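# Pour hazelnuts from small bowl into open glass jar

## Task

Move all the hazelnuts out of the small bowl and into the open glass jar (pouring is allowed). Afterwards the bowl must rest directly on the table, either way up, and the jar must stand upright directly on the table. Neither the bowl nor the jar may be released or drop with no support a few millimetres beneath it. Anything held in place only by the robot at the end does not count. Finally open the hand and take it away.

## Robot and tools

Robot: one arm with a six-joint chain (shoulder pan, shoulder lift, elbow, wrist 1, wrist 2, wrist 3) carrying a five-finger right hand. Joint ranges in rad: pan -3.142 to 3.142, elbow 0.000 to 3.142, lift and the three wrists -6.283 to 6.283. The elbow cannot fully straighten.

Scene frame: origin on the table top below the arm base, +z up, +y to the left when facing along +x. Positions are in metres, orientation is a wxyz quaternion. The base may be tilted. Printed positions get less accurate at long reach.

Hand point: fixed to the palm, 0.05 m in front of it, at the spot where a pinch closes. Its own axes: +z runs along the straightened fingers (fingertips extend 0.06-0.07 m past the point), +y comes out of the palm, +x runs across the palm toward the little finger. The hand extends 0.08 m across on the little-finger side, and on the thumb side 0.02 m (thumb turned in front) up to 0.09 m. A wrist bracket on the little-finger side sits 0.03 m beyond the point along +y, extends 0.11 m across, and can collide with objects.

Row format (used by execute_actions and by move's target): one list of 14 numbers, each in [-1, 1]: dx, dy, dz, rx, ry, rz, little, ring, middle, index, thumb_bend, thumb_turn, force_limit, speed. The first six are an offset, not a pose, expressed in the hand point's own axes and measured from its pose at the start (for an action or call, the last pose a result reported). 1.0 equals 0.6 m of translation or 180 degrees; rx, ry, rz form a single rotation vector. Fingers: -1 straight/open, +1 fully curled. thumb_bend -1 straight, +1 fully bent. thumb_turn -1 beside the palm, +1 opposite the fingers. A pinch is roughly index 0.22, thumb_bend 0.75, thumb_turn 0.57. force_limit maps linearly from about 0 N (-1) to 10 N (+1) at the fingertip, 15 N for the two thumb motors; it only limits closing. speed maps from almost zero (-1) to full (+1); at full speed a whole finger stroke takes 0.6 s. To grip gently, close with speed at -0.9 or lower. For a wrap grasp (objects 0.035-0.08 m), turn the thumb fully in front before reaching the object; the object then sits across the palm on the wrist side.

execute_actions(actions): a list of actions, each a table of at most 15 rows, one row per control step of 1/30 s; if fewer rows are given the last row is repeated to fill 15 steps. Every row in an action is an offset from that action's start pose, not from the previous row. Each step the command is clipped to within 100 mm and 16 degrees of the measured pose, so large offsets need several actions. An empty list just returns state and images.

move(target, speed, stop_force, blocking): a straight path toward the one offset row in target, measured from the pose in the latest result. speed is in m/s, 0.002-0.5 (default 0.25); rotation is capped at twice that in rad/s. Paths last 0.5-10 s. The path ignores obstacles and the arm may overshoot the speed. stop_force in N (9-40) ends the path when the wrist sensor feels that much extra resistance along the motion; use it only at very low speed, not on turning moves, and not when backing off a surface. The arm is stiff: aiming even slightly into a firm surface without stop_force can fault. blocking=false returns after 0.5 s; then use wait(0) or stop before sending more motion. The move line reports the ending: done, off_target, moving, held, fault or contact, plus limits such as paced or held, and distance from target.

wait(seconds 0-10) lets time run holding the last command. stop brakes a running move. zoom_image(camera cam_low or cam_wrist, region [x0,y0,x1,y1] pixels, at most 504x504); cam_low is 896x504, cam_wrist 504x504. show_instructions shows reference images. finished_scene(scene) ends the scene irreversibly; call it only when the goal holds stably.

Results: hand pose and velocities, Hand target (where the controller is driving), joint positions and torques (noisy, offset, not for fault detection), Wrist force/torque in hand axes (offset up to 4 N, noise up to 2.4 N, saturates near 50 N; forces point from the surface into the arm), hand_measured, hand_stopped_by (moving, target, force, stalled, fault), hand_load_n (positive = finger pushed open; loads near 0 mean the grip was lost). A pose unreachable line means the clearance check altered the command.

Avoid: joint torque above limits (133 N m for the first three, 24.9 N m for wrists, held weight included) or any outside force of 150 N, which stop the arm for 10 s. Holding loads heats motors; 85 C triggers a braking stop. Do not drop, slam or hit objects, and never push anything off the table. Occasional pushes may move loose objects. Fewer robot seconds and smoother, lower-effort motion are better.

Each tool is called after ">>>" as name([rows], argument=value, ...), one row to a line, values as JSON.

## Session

>>> execute_actions(actions=[])

Scene clock: 0.00 s.
end_effector_position=(+0.4359, -0.0559, +0.1583) hand_measured=(-1.000, -1.000, -1.000, -1.000, -1.000, -1.000) hand_load_n=(+0.0, +0.0, +0.0, +0.0, +0.0, +0.0) hand_stopped_by=(target, target, target, target, target, target) hand_force_limit=0.00 hand_speed=-0.80 end_effector_quat_wxyz=(+0.011, -0.409, +0.913, -0.001) end_effector_velocity=(-0.000, -0.000, -0.000) end_effector_angular_velocity=(+0.000, +0.001, -0.000)
Joint positions: [-0.643 -0.511  1.598  0.627  1.263 -3.012]
Joint velocities: [-0.     0.001  0.    -0.     0.     0.   ]
Joint torques (N m, as the arm reports them, + toward a larger angle): no reading
Motor temperatures (°C, as the motors report them): [24 25 25 32 35 37]
Wrist force (N, on the end effector, along its own x y z axes, offset not removed): no reading
Wrist torque (N m, same axes, about the end effector's origin, offset not removed): no reading
Hand target: +0.436, -0.056, +0.158; +0.011, -0.409, +0.913, -0.001

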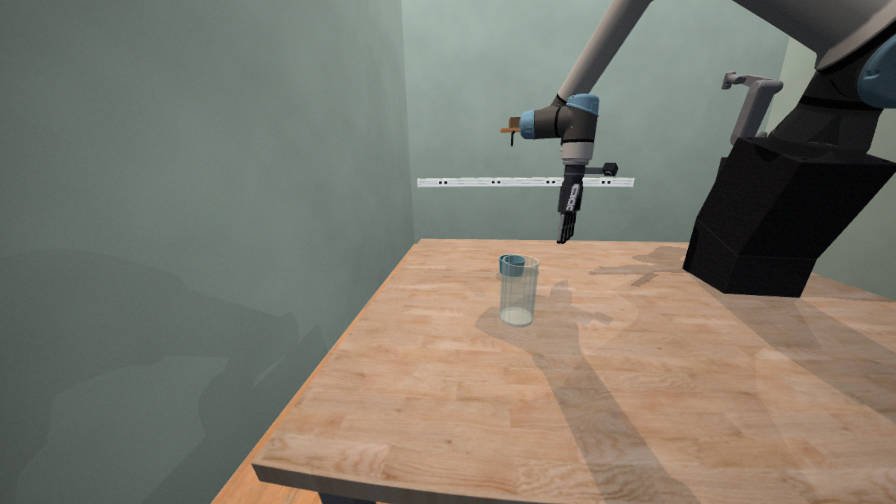

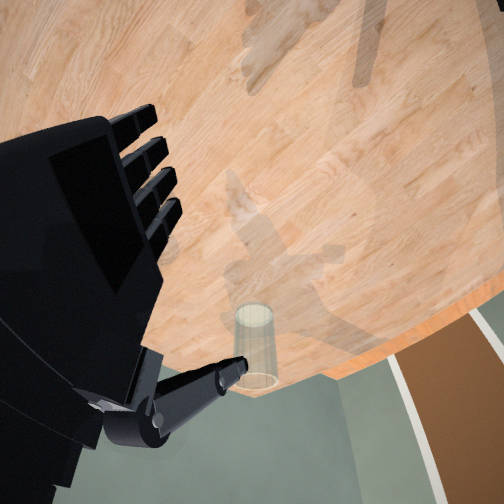

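>>> move(target=[0,0,-0.15,0,0,-0.733,-1,-1,-1,-1,-1,1,0,0], speed=0.5)

>>> move(target=[0.12,0.1,0.28,0,0.5,0,-1,-1,-1,-1,-1,1,0,0], speed=0.3)

Scene clock: 3.13 s.
end_effector_position=(+0.4340, -0.0567, +0.2485) hand_measured=(-1.000, -1.000, -1.000, -1.000, -1.000, +1.000) hand_load_n=(+0.0, +0.0, +0.0, +0.0, +0.0, +0.0) hand_stopped_by=(target, target, target, target, target, target) hand_force_limit=0.00 hand_speed=0.00 end_effector_quat_wxyz=(-0.003, +1.000, +0.001, +0.011) end_effector_velocity=(+0.000, -0.001, +0.000) end_effector_angular_velocity=(+0.000, -0.001, +0.012)
Joint positions: [-0.47  -0.794  1.711  0.74   1.244 -5.133]
Joint velocities: [-0.001 -0.002  0.002 -0.001 -0.001 -0.013]
Joint torques (N m, as the arm reports them, + toward a larger angle): [-24.28 -41.17  -0.1    0.74  -1.4   -2.25]
Motor temperatures (°C, as the motors report them): [24 25 25 32 35 37]
Wrist force (N, on the end effector, along its own x y z axes, offset not removed): [-0.3 -0.2 1.2]
Wrist torque (N m, same axes, about the end effector's origin, offset not removed): [-0.19 0.00 -0.09]
Hand target: +0.434, -0.057, +0.249; -0.003, +1.000, +0.002, +0.011
Off the commanded pose: 0.000 m, 0 deg.
move: done

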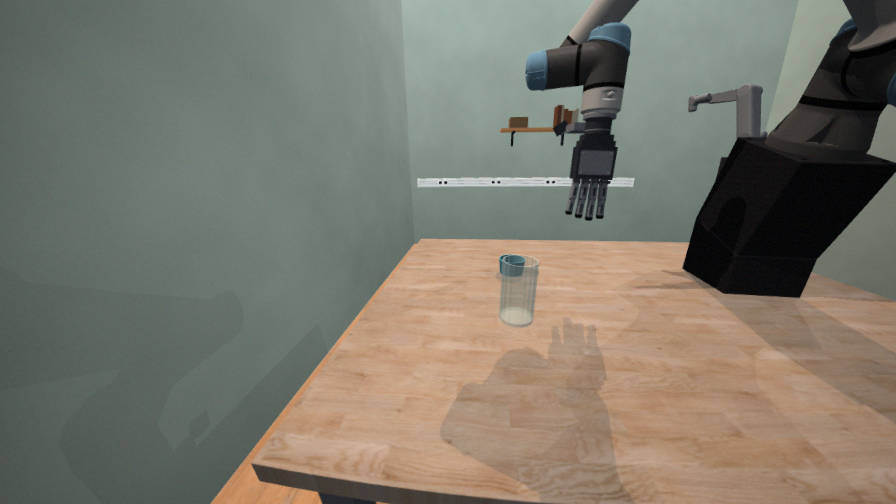

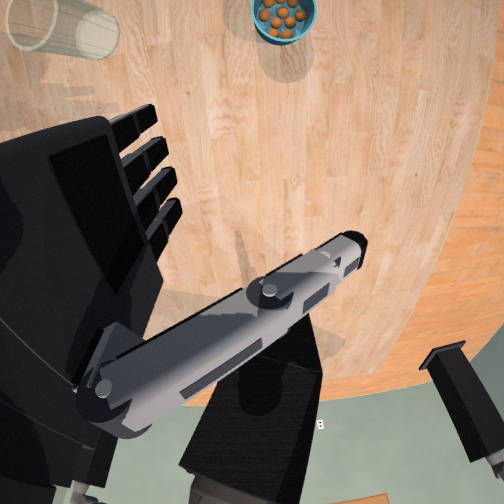

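Scene clock: 6.37 s.
end_effector_position=(+0.5097, -0.1150, +0.0818) hand_measured=(-1.000, -1.000, -1.000, -1.000, -1.000, +1.000) hand_load_n=(+0.0, +0.0, +0.0, +0.0, +0.0, +0.0) hand_stopped_by=(target, target, target, target, target, target) hand_force_limit=0.00 hand_speed=0.00 end_effector_quat_wxyz=(-0.003, +0.699, -0.002, +0.715) end_effector_velocity=(+0.000, -0.000, -0.001) end_effector_angular_velocity=(+0.000, -0.010, -0.001)
Joint positions: [-0.504 -0.103  2.2   -2.154  1.141 -4.353]
Joint velocities: [ 0.006  0.01  -0.007 -0.013  0.011  0.004]
Joint torques (N m, as the arm reports them, + toward a larger angle): [ -0.38 -24.58  -5.22  -3.42   2.08   2.46]
Motor temperatures (°C, as the motors report them): [24 25 25 32 35 37]
Wrist force (N, on the end effector, along its own x y z axes, offset not removed): [0.0 0.2 1.0]
Wrist torque (N m, same axes, about the end effector's origin, offset not removed): [-0.13 -0.06 -0.06]
Hand target: +0.510, -0.115, +0.082; -0.003, +0.699, -0.002, +0.715
Off the commanded pose: 0.000 m, 0 deg.
move: done

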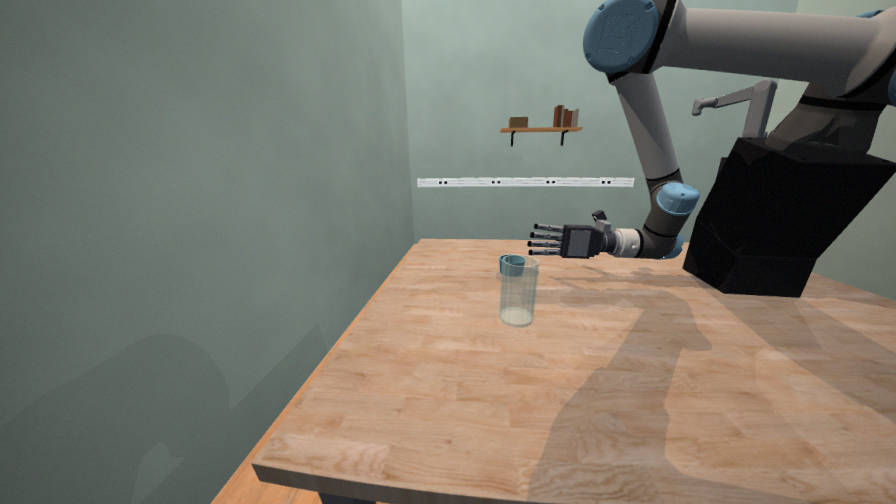

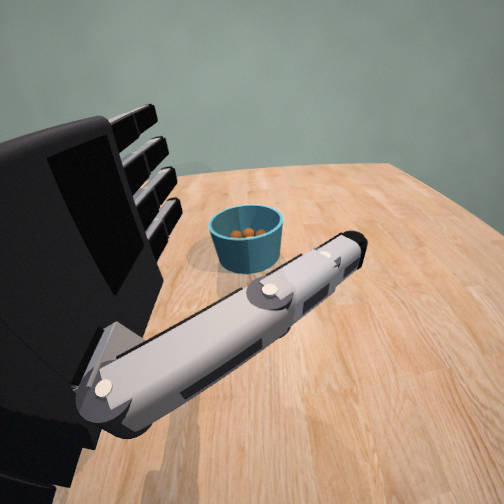

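>>> move(target=[-0.107,0,0.04,0,-0.006,0,-1,-1,-1,-1,-1,1,0,0], speed=0.08)

>>> move(target=[0,0.005,0.16,0,0,0,-1,-1,-1,-1,-1,1,0,0], speed=0.05)

Scene clock: 7.80 s.
end_effector_position=(+0.5349, -0.1145, +0.0183) hand_measured=(-1.000, -1.000, -1.000, -1.000, -1.000, +1.000) hand_load_n=(+0.0, +0.0, +0.0, +0.0, +0.0, +0.0) hand_stopped_by=(target, target, target, target, target, target) hand_force_limit=0.00 hand_speed=0.00 end_effector_quat_wxyz=(-0.003, +0.706, -0.002, +0.708) end_effector_velocity=(+0.001, -0.000, -0.002) end_effector_angular_velocity=(-0.000, +0.000, -0.001)
Joint positions: [-0.39  -0.015  2.016 -2.037  1.248 -4.366]
Joint velocities: [ 0.003  0.003 -0.006  0.004  0.004 -0.001]
Joint torques (N m, as the arm reports them, + toward a larger angle): [ -0.81 -27.29  -6.64   0.04   2.07  -2.28]
Motor temperatures (°C, as the motors report them): [24 25 25 32 35 37]
Wrist force (N, on the end effector, along its own x y z axes, offset not removed): [0.1 -1.2 1.8]
Wrist torque (N m, same axes, about the end effector's origin, offset not removed): [-0.33 -0.09 -0.02]
Hand target: +0.535, -0.114, +0.018; -0.003, +0.706, -0.002, +0.708
Off the commanded pose: 0.000 m, 0 deg.
move: done

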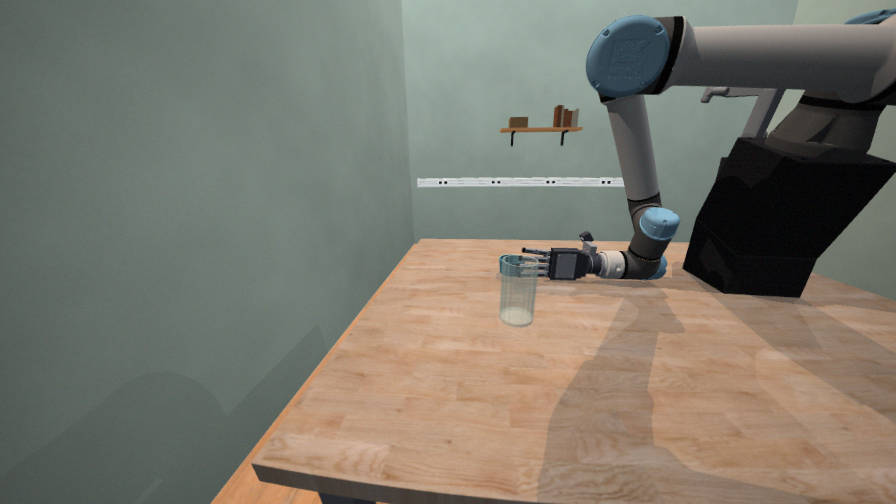

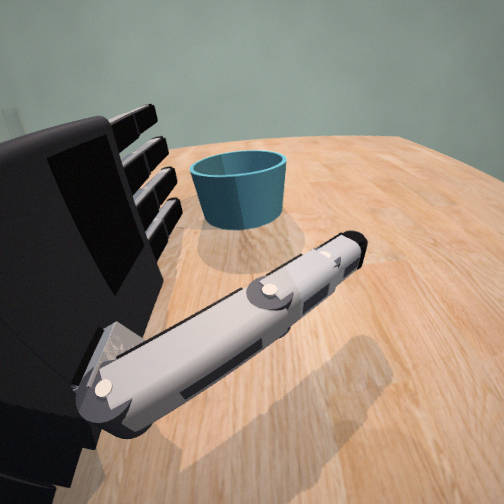

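Scene clock: 10.13 s.
end_effector_position=(+0.6308, -0.1172, +0.0185) hand_measured=(-1.000, -1.000, -1.000, -1.000, -1.000, +1.000) hand_load_n=(+0.0, +0.0, +0.0, +0.0, +0.0, +0.0) hand_stopped_by=(target, target, target, target, target, target) hand_force_limit=0.00 hand_speed=0.00 end_effector_quat_wxyz=(-0.003, +0.706, -0.002, +0.708) end_effector_velocity=(+0.002, -0.000, -0.001) end_effector_angular_velocity=(-0.000, +0.001, -0.001)
Joint positions: [-0.313 -0.094  1.815 -1.756  1.325 -4.369]
Joint velocities: [ 0.001  0.    -0.005  0.006  0.002 -0.001]
Joint torques (N m, as the arm reports them, + toward a larger angle): [ -3.37 -45.76 -11.81  -0.03   2.01  -2.31]
Motor temperatures (°C, as the motors report them): [24 25 25 32 35 37]
Wrist force (N, on the end effector, along its own x y z axes, offset not removed): [0.7 -0.8 0.8]
Wrist torque (N m, same axes, about the end effector's origin, offset not removed): [-0.15 -0.08 -0.10]
Hand target: +0.631, -0.117, +0.018; -0.003, +0.706, -0.002, +0.708
Off the commanded pose: 0.000 m, 0 deg.
move: done

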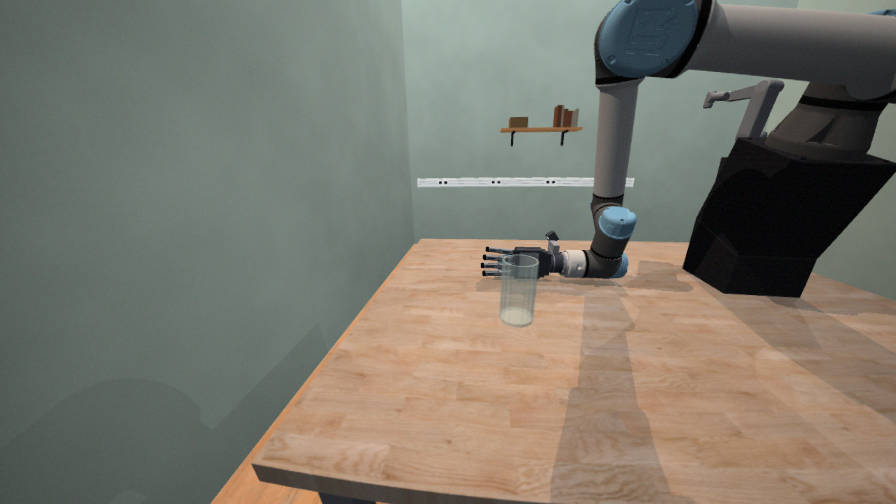

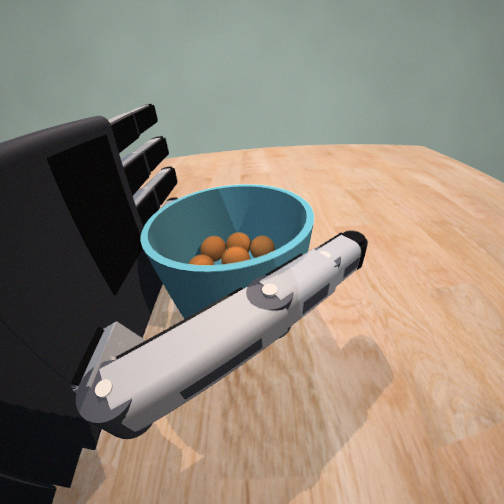

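>>> move(target=[0,0,0.012,0,0,0,-1,-0.1,0.6,0.6,-1,1,0.4,-0.7], speed=0.02)

>>> move(target=[0,0,0,0,0,0,-1,-0.1,0.6,0.6,0.3,1,0.2,-0.8])

Scene clock: 12.37 s.
end_effector_position=(+0.6380, -0.1172, +0.0185) hand_measured=(-1.000, -0.100, -0.122, -0.072, -1.002, +1.000) hand_load_n=(+0.0, +0.0, +6.5, +9.5, +2.5, +0.5) hand_stopped_by=(target, target, force, force, target, target) hand_force_limit=0.40 hand_speed=-0.70 end_effector_quat_wxyz=(-0.003, +0.706, -0.002, +0.708) end_effector_velocity=(+0.000, +0.001, +0.000) end_effector_angular_velocity=(+0.000, -0.000, +0.001)
Joint positions: [-0.309 -0.097  1.798 -1.736  1.33  -4.369]
Joint velocities: [ 0.001 -0.001  0.001 -0.     0.     0.   ]
Joint torques (N m, as the arm reports them, + toward a larger angle): [ -2.49 -42.04  -9.81  -0.26   1.92  -2.07]
Motor temperatures (°C, as the motors report them): [24 25 25 32 35 37]
Wrist force (N, on the end effector, along its own x y z axes, offset not removed): [-0.8 -1.4 0.3]
Wrist torque (N m, same axes, about the end effector's origin, offset not removed): [-0.21 0.14 -0.09]
Hand target: +0.638, -0.117, +0.019; -0.003, +0.706, -0.002, +0.708
Off the commanded pose: 0.000 m, 0 deg.
move: done

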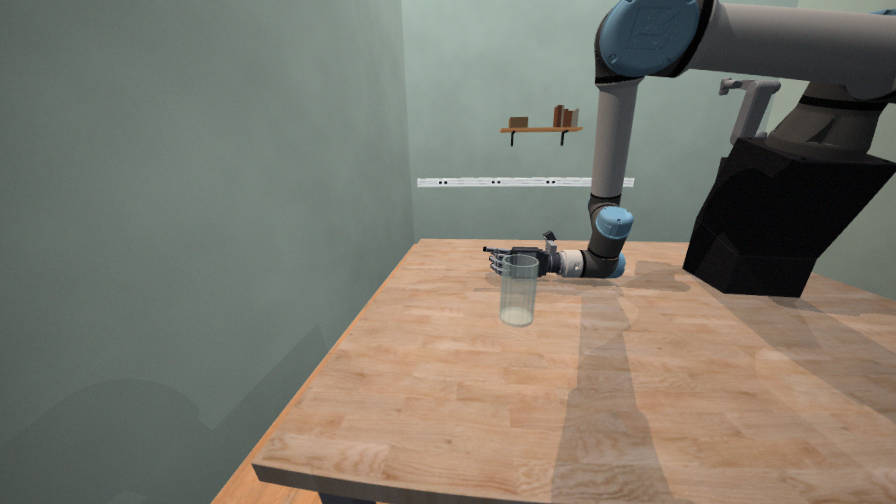

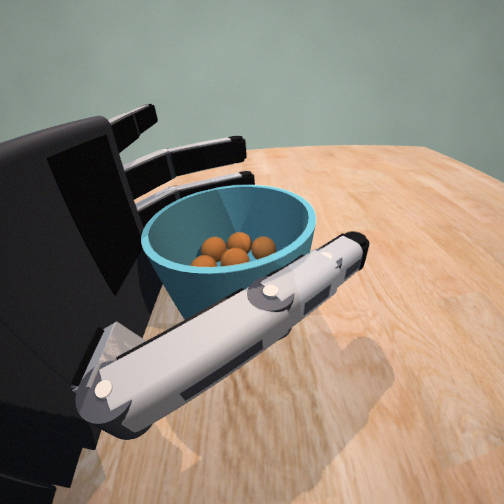

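Scene clock: 12.87 s.
end_effector_position=(+0.6380, -0.1172, +0.0185) hand_measured=(-1.000, -0.100, -0.122, -0.072, -0.976, +1.000) hand_load_n=(+0.0, +0.0, +7.0, +10.0, +8.5, +1.0) hand_stopped_by=(target, target, force, force, force, target) hand_force_limit=0.20 hand_speed=-0.80 end_effector_quat_wxyz=(-0.003, +0.706, -0.002, +0.708) end_effector_velocity=(-0.001, -0.000, -0.000) end_effector_angular_velocity=(+0.000, +0.001, -0.001)
Joint positions: [-0.309 -0.097  1.798 -1.736  1.33  -4.369]
Joint velocities: [-0.001  0.001  0.001 -0.    -0.     0.   ]
Joint torques (N m, as the arm reports them, + toward a larger angle): [ -2.49 -41.67  -9.72  -0.16   1.92  -2.06]
Motor temperatures (°C, as the motors report them): [24 25 25 32 35 37]
Wrist force (N, on the end effector, along its own x y z axes, offset not removed): [-0.4 -0.6 0.9]
Wrist torque (N m, same axes, about the end effector's origin, offset not removed): [-0.20 -0.02 -0.03]
Hand target: +0.638, -0.117, +0.019; -0.003, +0.706, -0.002, +0.708
Off the commanded pose: 0.000 m, 0 deg.
move: done

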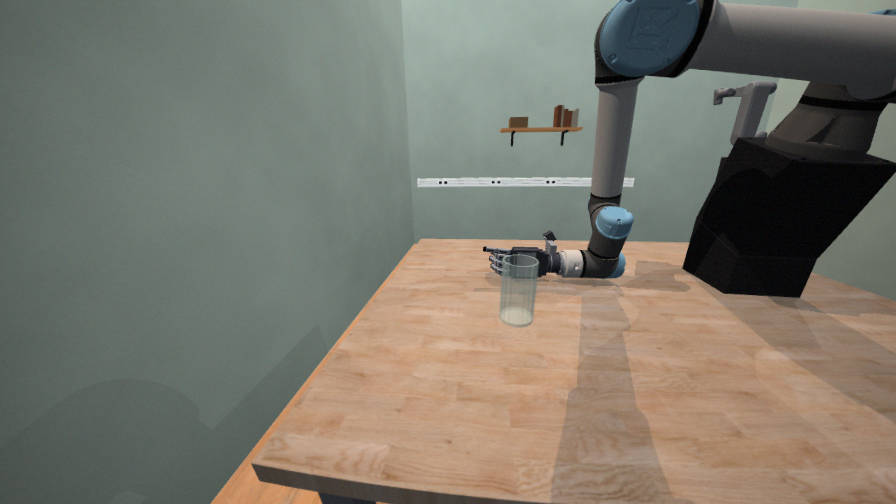

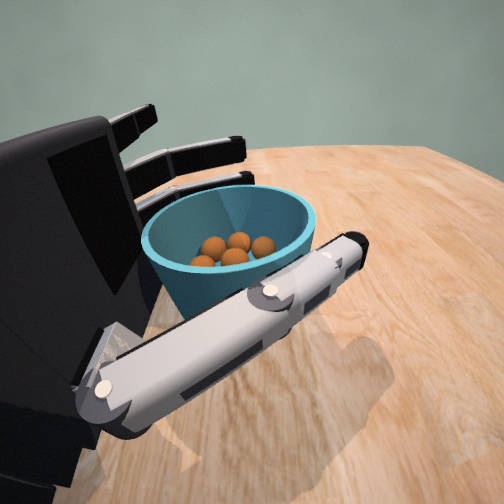

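>>> move(target=[0.29,0,0,0,0,0,-1,-0.1,0.6,0.6,0.3,1,0.2,-0.8], speed=0.12)

>>> move(target=[0,-0.5,0.015,0,0,0.3,-1,-0.1,0.6,0.6,0.3,1,0.2,-0.8], speed=0.12)

>>> zoom_image(camera="cam_low", region=[420, 150, 680, 340])

Scene clock: 14.93 s.
end_effector_position=(+0.6377, -0.1186, +0.1923) hand_measured=(-1.000, -0.100, -0.122, -0.072, -0.976, +1.000) hand_load_n=(+0.0, +0.0, +7.0, +10.0, +8.5, +1.0) hand_stopped_by=(target, target, force, force, force, target) hand_force_limit=0.20 hand_speed=-0.80 end_effector_quat_wxyz=(-0.003, +0.706, -0.002, +0.708) end_effector_velocity=(+0.000, -0.000, +0.002) end_effector_angular_velocity=(+0.000, +0.000, +0.001)
Joint positions: [-0.459 -0.513  2.099 -1.622  1.179 -4.363]
Joint velocities: [-0.002 -0.006  0.002  0.004 -0.003  0.001]
Joint torques (N m, as the arm reports them, + toward a larger angle): [-24.67 -42.59   7.35   0.26  -0.56   2.22]
Motor temperatures (°C, as the motors report them): [24 25 25 32 35 37]
Wrist force (N, on the end effector, along its own x y z axes, offset not removed): [0.1 -1.5 1.8]
Wrist torque (N m, same axes, about the end effector's origin, offset not removed): [-0.40 -0.20 -0.02]
Hand target: +0.638, -0.119, +0.193; -0.003, +0.706, -0.002, +0.708
Off the commanded pose: 0.000 m, 0 deg.
move: done

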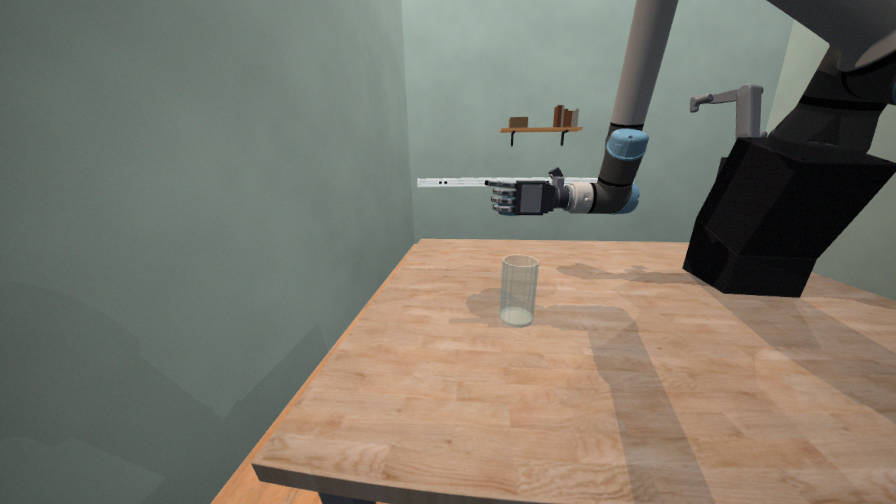

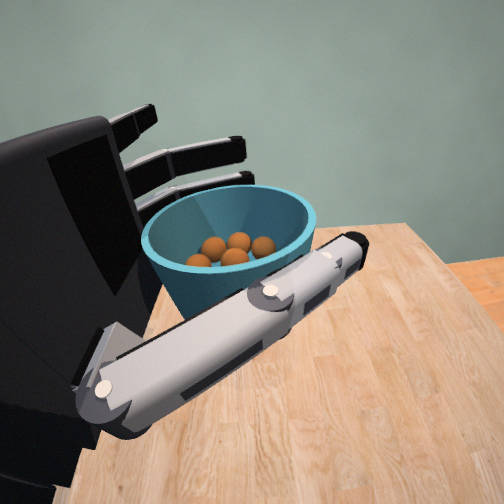

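Scene clock: 19.30 s.
end_effector_position=(+0.6460, +0.1812, +0.1947) hand_measured=(-1.000, -0.100, -0.122, -0.072, -0.976, +1.000) hand_load_n=(+0.0, +0.0, +7.0, +10.0, +8.5, +0.5) hand_stopped_by=(target, target, force, force, force, target) hand_force_limit=0.20 hand_speed=-0.80 end_effector_quat_wxyz=(-0.324, +0.628, -0.322, +0.630) end_effector_velocity=(+0.000, +0.002, +0.000) end_effector_angular_velocity=(+0.007, +0.000, -0.001)
Joint positions: [ 0.111 -0.798  2.041 -1.278  1.749 -3.442]
Joint velocities: [ 0.004 -0.001 -0.002  0.004  0.005  0.007]
Joint torques (N m, as the arm reports them, + toward a larger angle): [ -0.63 -41.57 -17.16   0.06   2.12   2.45]
Motor temperatures (°C, as the motors report them): [24 25 25 32 35 37]
Wrist force (N, on the end effector, along its own x y z axes, offset not removed): [-0.8 1.8 1.9]
Wrist torque (N m, same axes, about the end effector's origin, offset not removed): [0.07 0.01 0.00]
Hand target: +0.646, +0.181, +0.195; -0.324, +0.628, -0.323, +0.630
Off the commanded pose: 0.000 m, 0 deg.
move: done

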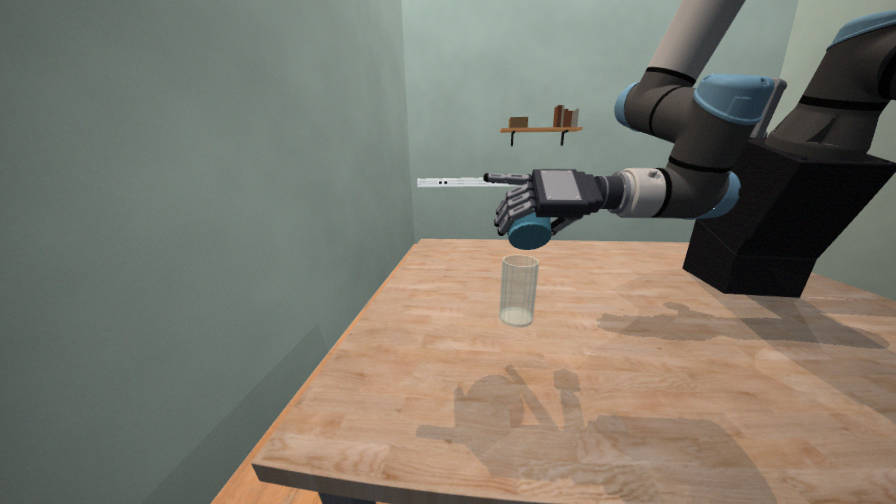

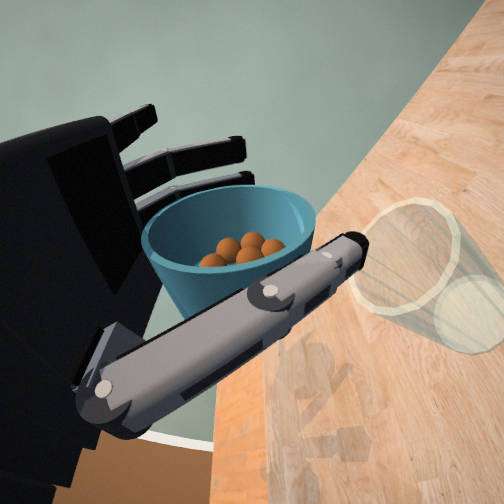

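Region (420, 150, 680, 340) of cam_low's 896x504 image, scaled by 1.938, with more detail than that image has; it fills the top 368 rows of this view, and the rest is white.

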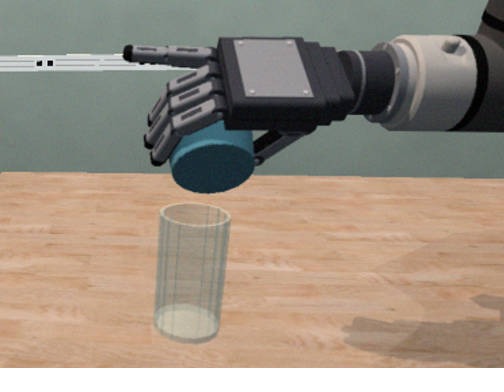

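>>> move(target=[0.016,0.012,0.01,0,0,0.08,-1,-0.1,0.6,0.6,0.3,1,0.2,-0.8], speed=0.06)

>>> zoom_image(camera="cam_low", region=[420, 150, 680, 340])

Scene clock: 21.87 s.
end_effector_position=(+0.6521, +0.1693, +0.1945) hand_measured=(-1.000, -0.100, -0.122, -0.072, -0.976, +1.000) hand_load_n=(+0.0, +0.0, +7.0, +10.0, +8.5, +0.5) hand_stopped_by=(target, target, force, force, force, target) hand_force_limit=0.20 hand_speed=-0.80 end_effector_quat_wxyz=(-0.400, +0.583, -0.398, +0.584) end_effector_velocity=(+0.000, -0.000, -0.000) end_effector_angular_velocity=(+0.011, +0.000, +0.000)
Joint positions: [ 0.045 -0.78   2.055 -1.309  1.683 -3.189]
Joint velocities: [-0.003  0.001  0.001 -0.002 -0.003  0.011]
Joint torques (N m, as the arm reports them, + toward a larger angle): [-24.49 -27.59   4.85  -3.02  -0.87   2.11]
Motor temperatures (°C, as the motors report them): [24 25 25 32 35 37]
Wrist force (N, on the end effector, along its own x y z axes, offset not removed): [0.1 1.1 2.2]
Wrist torque (N m, same axes, about the end effector's origin, offset not removed): [-0.03 -0.17 0.08]
Hand target: +0.652, +0.169, +0.194; -0.401, +0.583, -0.398, +0.584
Off the commanded pose: 0.000 m, 0 deg.
move: done

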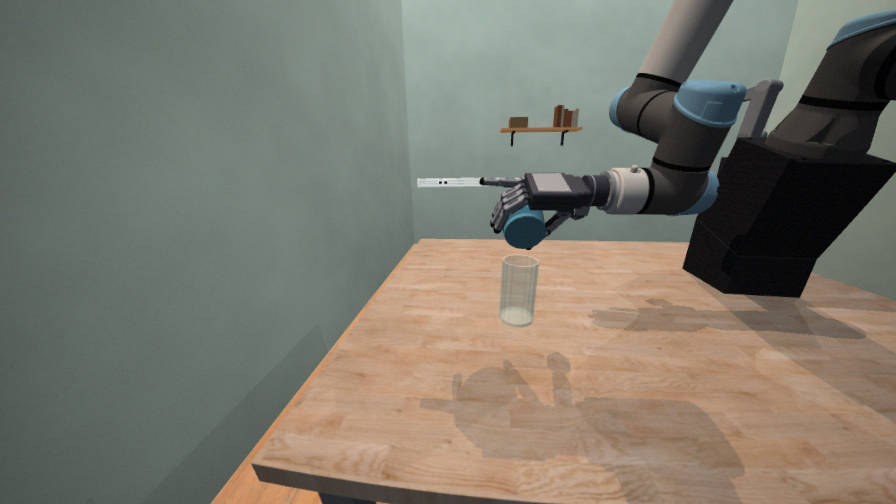

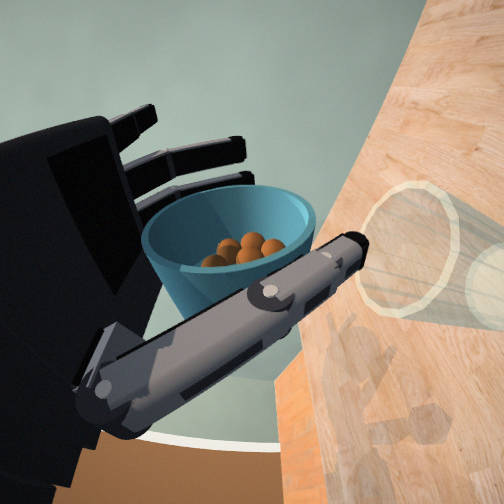

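Region (420, 150, 680, 340) of cam_low's 896x504 image, scaled by 1.938, with more detail than that image has; it fills the top 368 rows of this view, and the rest is white.

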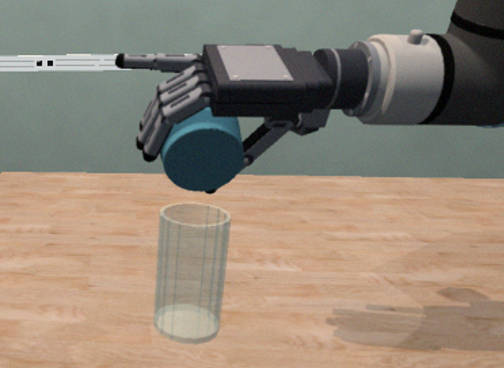

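>>> move(target=[0.003,0.018,0,0,0,0.14,-1,-0.1,0.6,0.6,0.3,1,0.2,-0.8], speed=0.03)

>>> move(target=[0.012,-0.01,0,0,0,0.07,-1,-0.1,0.6,0.6,0.3,1,0.2,-0.8], speed=0.06)

Scene clock: 29.53 s.
end_effector_position=(+0.6521, +0.1637, +0.1851) hand_measured=(-1.000, -0.100, -0.122, -0.072, -0.976, +1.000) hand_load_n=(+0.0, +0.0, +7.0, +10.0, +8.5, +0.5) hand_stopped_by=(target, target, force, force, force, target) hand_force_limit=0.20 hand_speed=-0.80 end_effector_quat_wxyz=(+0.518, -0.482, +0.515, -0.483) end_effector_velocity=(-0.000, +0.001, -0.000) end_effector_angular_velocity=(+0.011, -0.000, +0.002)
Joint positions: [-0.017 -0.714  2.064 -1.384  1.621 -2.749]
Joint velocities: [-0.     0.002 -0.    -0.002 -0.002  0.011]
Joint torques (N m, as the arm reports them, + toward a larger angle): [-24.29 -26.42 -16.44  -3.55  -0.79   2.26]
Motor temperatures (°C, as the motors report them): [24 25 25 32 35 37]
Wrist force (N, on the end effector, along its own x y z axes, offset not removed): [0.2 0.4 1.3]
Wrist torque (N m, same axes, about the end effector's origin, offset not removed): [-0.12 -0.10 0.08]
Hand target: +0.652, +0.164, +0.185; +0.518, -0.482, +0.516, -0.483
Off the commanded pose: 0.000 m, 0 deg.
move: done

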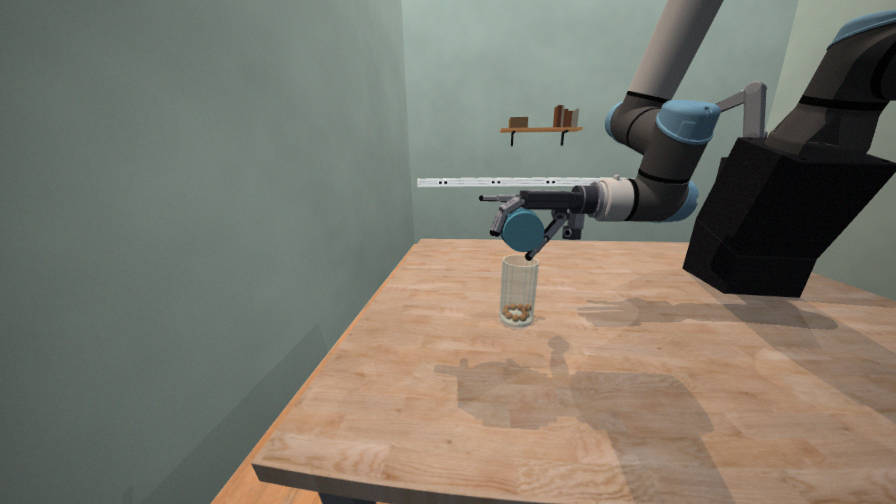

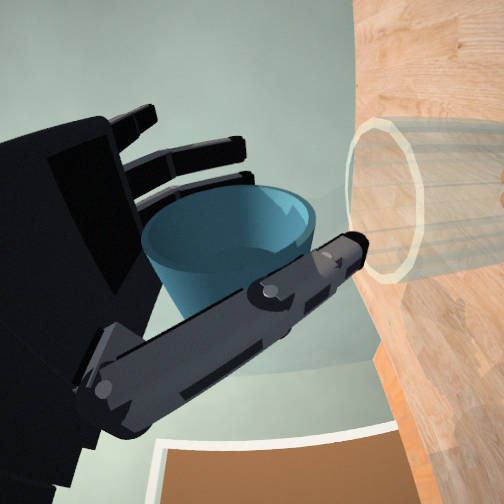

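Scene clock: 31.67 s.
end_effector_position=(+0.6521, +0.1561, +0.1905) hand_measured=(-1.000, -0.100, -0.122, -0.072, -0.976, +1.000) hand_load_n=(+0.0, +0.0, +7.0, +10.0, +8.5, +0.5) hand_stopped_by=(target, target, force, force, force, target) hand_force_limit=0.20 hand_speed=-0.80 end_effector_quat_wxyz=(+0.567, -0.423, +0.565, -0.424) end_effector_velocity=(+0.001, -0.000, +0.000) end_effector_angular_velocity=(+0.011, -0.001, +0.001)
Joint positions: [-0.059 -0.692  2.073 -1.415  1.579 -2.528]
Joint velocities: [-0.002  0.002 -0.001 -0.002 -0.002  0.011]
Joint torques (N m, as the arm reports them, + toward a larger angle): [-23.09 -29.62   7.01  -3.29  -0.68   2.47]
Motor temperatures (°C, as the motors report them): [24 25 25 32 35 37]
Wrist force (N, on the end effector, along its own x y z axes, offset not removed): [0.1 2.0 3.0]
Wrist torque (N m, same axes, about the end effector's origin, offset not removed): [0.03 -0.08 0.07]
Hand target: +0.652, +0.156, +0.191; +0.568, -0.423, +0.565, -0.423
Off the commanded pose: 0.000 m, 0 deg.
move: done

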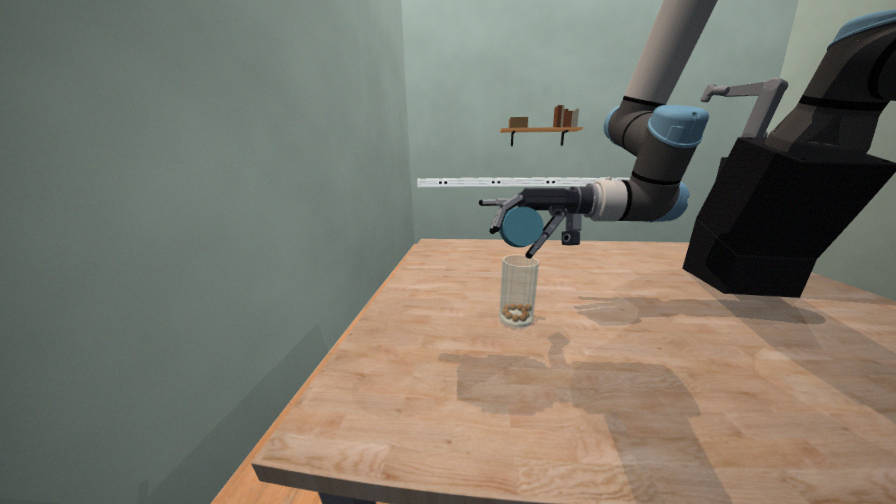

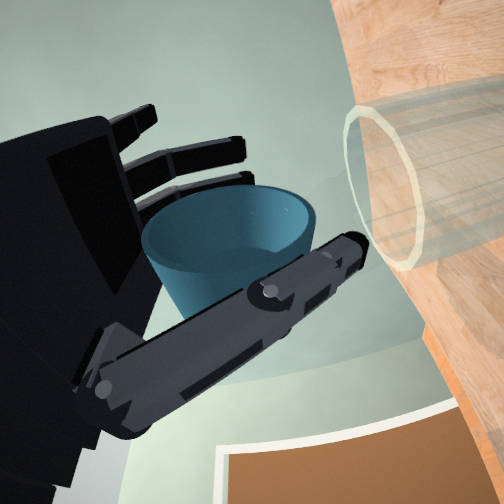

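>>> move(target=[-0.18,0.04,0,0,0,-0.588,-1,-0.1,0.6,0.6,0.3,1,0.2,-0.8], speed=0.3)

>>> move(target=[-0.287,0,0,0,0,0,-1,-0.1,0.6,0.6,0.3,1,0.2,-0.8], speed=0.15)

>>> move(target=[-0.016,0,0,0,0,0,-1,-0.1,0.6,0.6,0.3,1,0.2,-0.8], speed=0.003, stop_force=9)

Scene clock: 35.47 s.
end_effector_position=(+0.6517, +0.2665, +0.1980) hand_measured=(-1.000, -0.100, -0.122, -0.072, -0.976, +1.000) hand_load_n=(+0.0, +0.0, +7.0, +10.0, +8.5, +1.0) hand_stopped_by=(target, target, force, force, force, target) hand_force_limit=0.20 hand_speed=-0.80 end_effector_quat_wxyz=(-0.004, +0.706, -0.003, +0.708) end_effector_velocity=(-0.001, +0.000, -0.001) end_effector_angular_velocity=(-0.011, +0.001, -0.001)
Joint positions: [ 0.389 -0.74   1.791 -1.089  2.026 -4.391]
Joint velocities: [ 0.003  0.002 -0.001  0.001  0.004 -0.01 ]
Joint torques (N m, as the arm reports them, + toward a larger angle): [  3.34 -31.99 -20.49   0.27   1.81  -2.37]
Motor temperatures (°C, as the motors report them): [24 25 25 32 35 37]
Wrist force (N, on the end effector, along its own x y z axes, offset not removed): [-1.5 0.9 1.3]
Wrist torque (N m, same axes, about the end effector's origin, offset not removed): [0.01 0.13 -0.02]
Hand target: +0.652, +0.267, +0.198; -0.004, +0.706, -0.003, +0.708
Off the commanded pose: 0.000 m, 0 deg.
move: done

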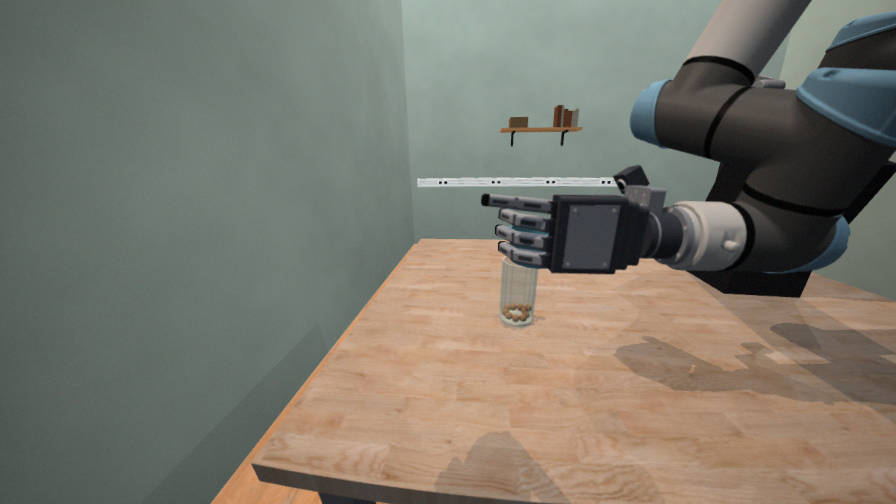

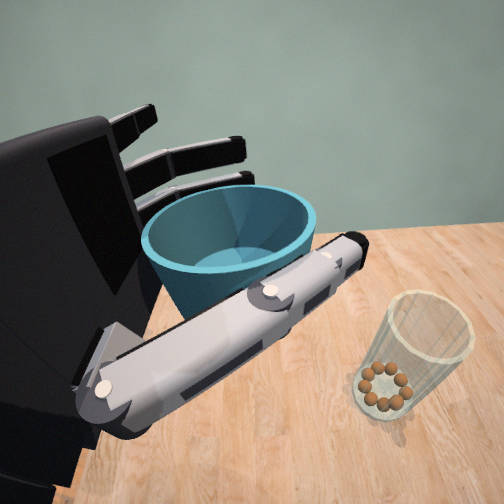

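Scene clock: 37.17 s.
end_effector_position=(+0.6519, +0.2683, +0.0259) hand_measured=(-1.000, -0.100, -0.122, -0.072, -0.976, +1.000) hand_load_n=(+0.0, +0.0, +7.0, +10.0, +8.5, +1.0) hand_stopped_by=(target, target, force, force, force, target) hand_force_limit=0.20 hand_speed=-0.80 end_effector_quat_wxyz=(-0.004, +0.706, -0.003, +0.708) end_effector_velocity=(-0.001, +0.001, -0.003) end_effector_angular_velocity=(-0.001, +0.003, +0.002)
Joint positions: [ 0.477 -0.348  1.519 -1.21   2.115 -4.395]
Joint velocities: [ 0.003  0.005 -0.005  0.002  0.001 -0.   ]
Joint torques (N m, as the arm reports them, + toward a larger angle): [  0.95 -36.31 -16.78   0.62   1.86  -2.41]
Motor temperatures (°C, as the motors report them): [24 25 25 32 35 37]
Wrist force (N, on the end effector, along its own x y z axes, offset not removed): [-0.6 0.1 0.7]
Wrist torque (N m, same axes, about the end effector's origin, offset not removed): [0.02 -0.03 -0.05]
Hand target: +0.652, +0.268, +0.026; -0.004, +0.706, -0.003, +0.708
Off the commanded pose: 0.000 m, 0 deg.
move: done

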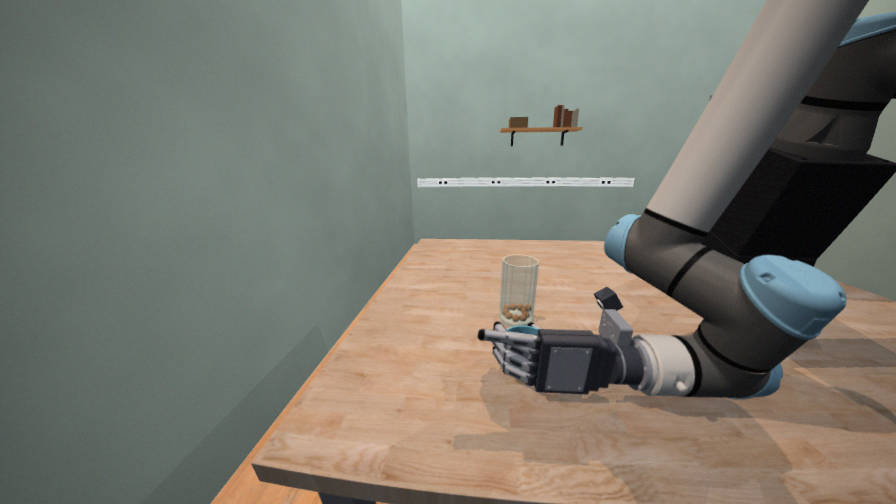

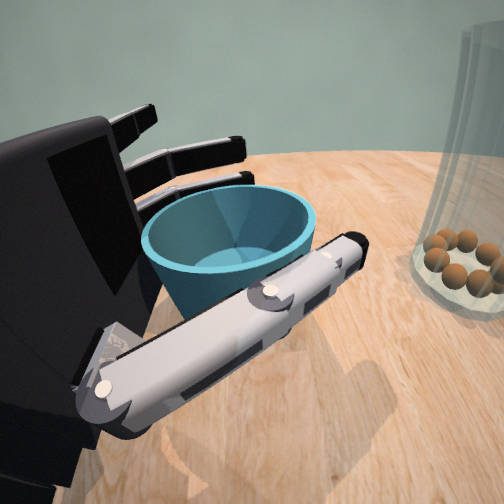

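Scene clock: 40.20 s.
end_effector_position=(+0.6520, +0.2684, +0.0181) hand_measured=(-1.000, -0.100, -0.122, -0.072, -0.976, +1.000) hand_load_n=(+0.0, +0.0, +6.5, +9.0, +9.0, -2.0) hand_stopped_by=(target, target, force, force, force, target) hand_force_limit=0.20 hand_speed=-0.80 end_effector_quat_wxyz=(-0.004, +0.706, -0.003, +0.708) end_effector_velocity=(-0.001, -0.001, +0.001) end_effector_angular_velocity=(+0.000, +0.000, -0.001)
Joint positions: [ 0.481 -0.33   1.502 -1.212  2.119 -4.395]
Joint velocities: [-0.001 -0.002  0.004 -0.001 -0.     0.   ]
Joint torques (N m, as the arm reports them, + toward a larger angle): [ -4.46 -46.63   8.22   0.37  -1.35  -1.39]
Motor temperatures (°C, as the motors report them): [24 25 25 32 35 37]
Wrist force (N, on the end effector, along its own x y z axes, offset not removed): [11.5 1.9 -2.0]
Wrist torque (N m, same axes, about the end effector's origin, offset not removed): [-0.20 -0.09 0.07]
Hand target: +0.652, +0.268, +0.018; -0.004, +0.706, -0.003, +0.708
Off the commanded pose: 0.002 m, 0 deg.
move: contact

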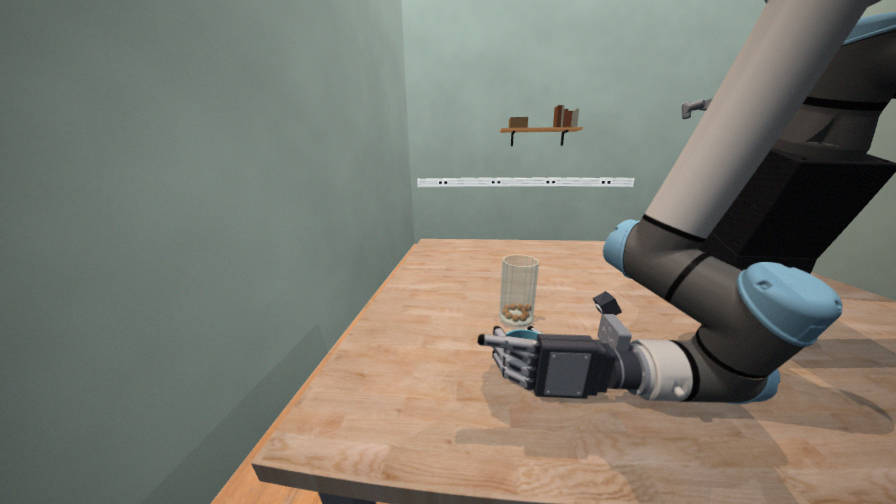

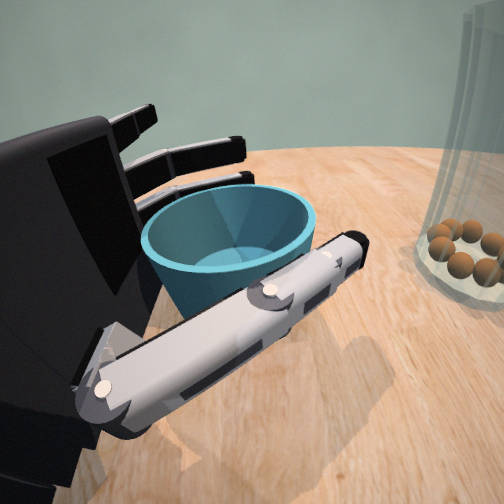

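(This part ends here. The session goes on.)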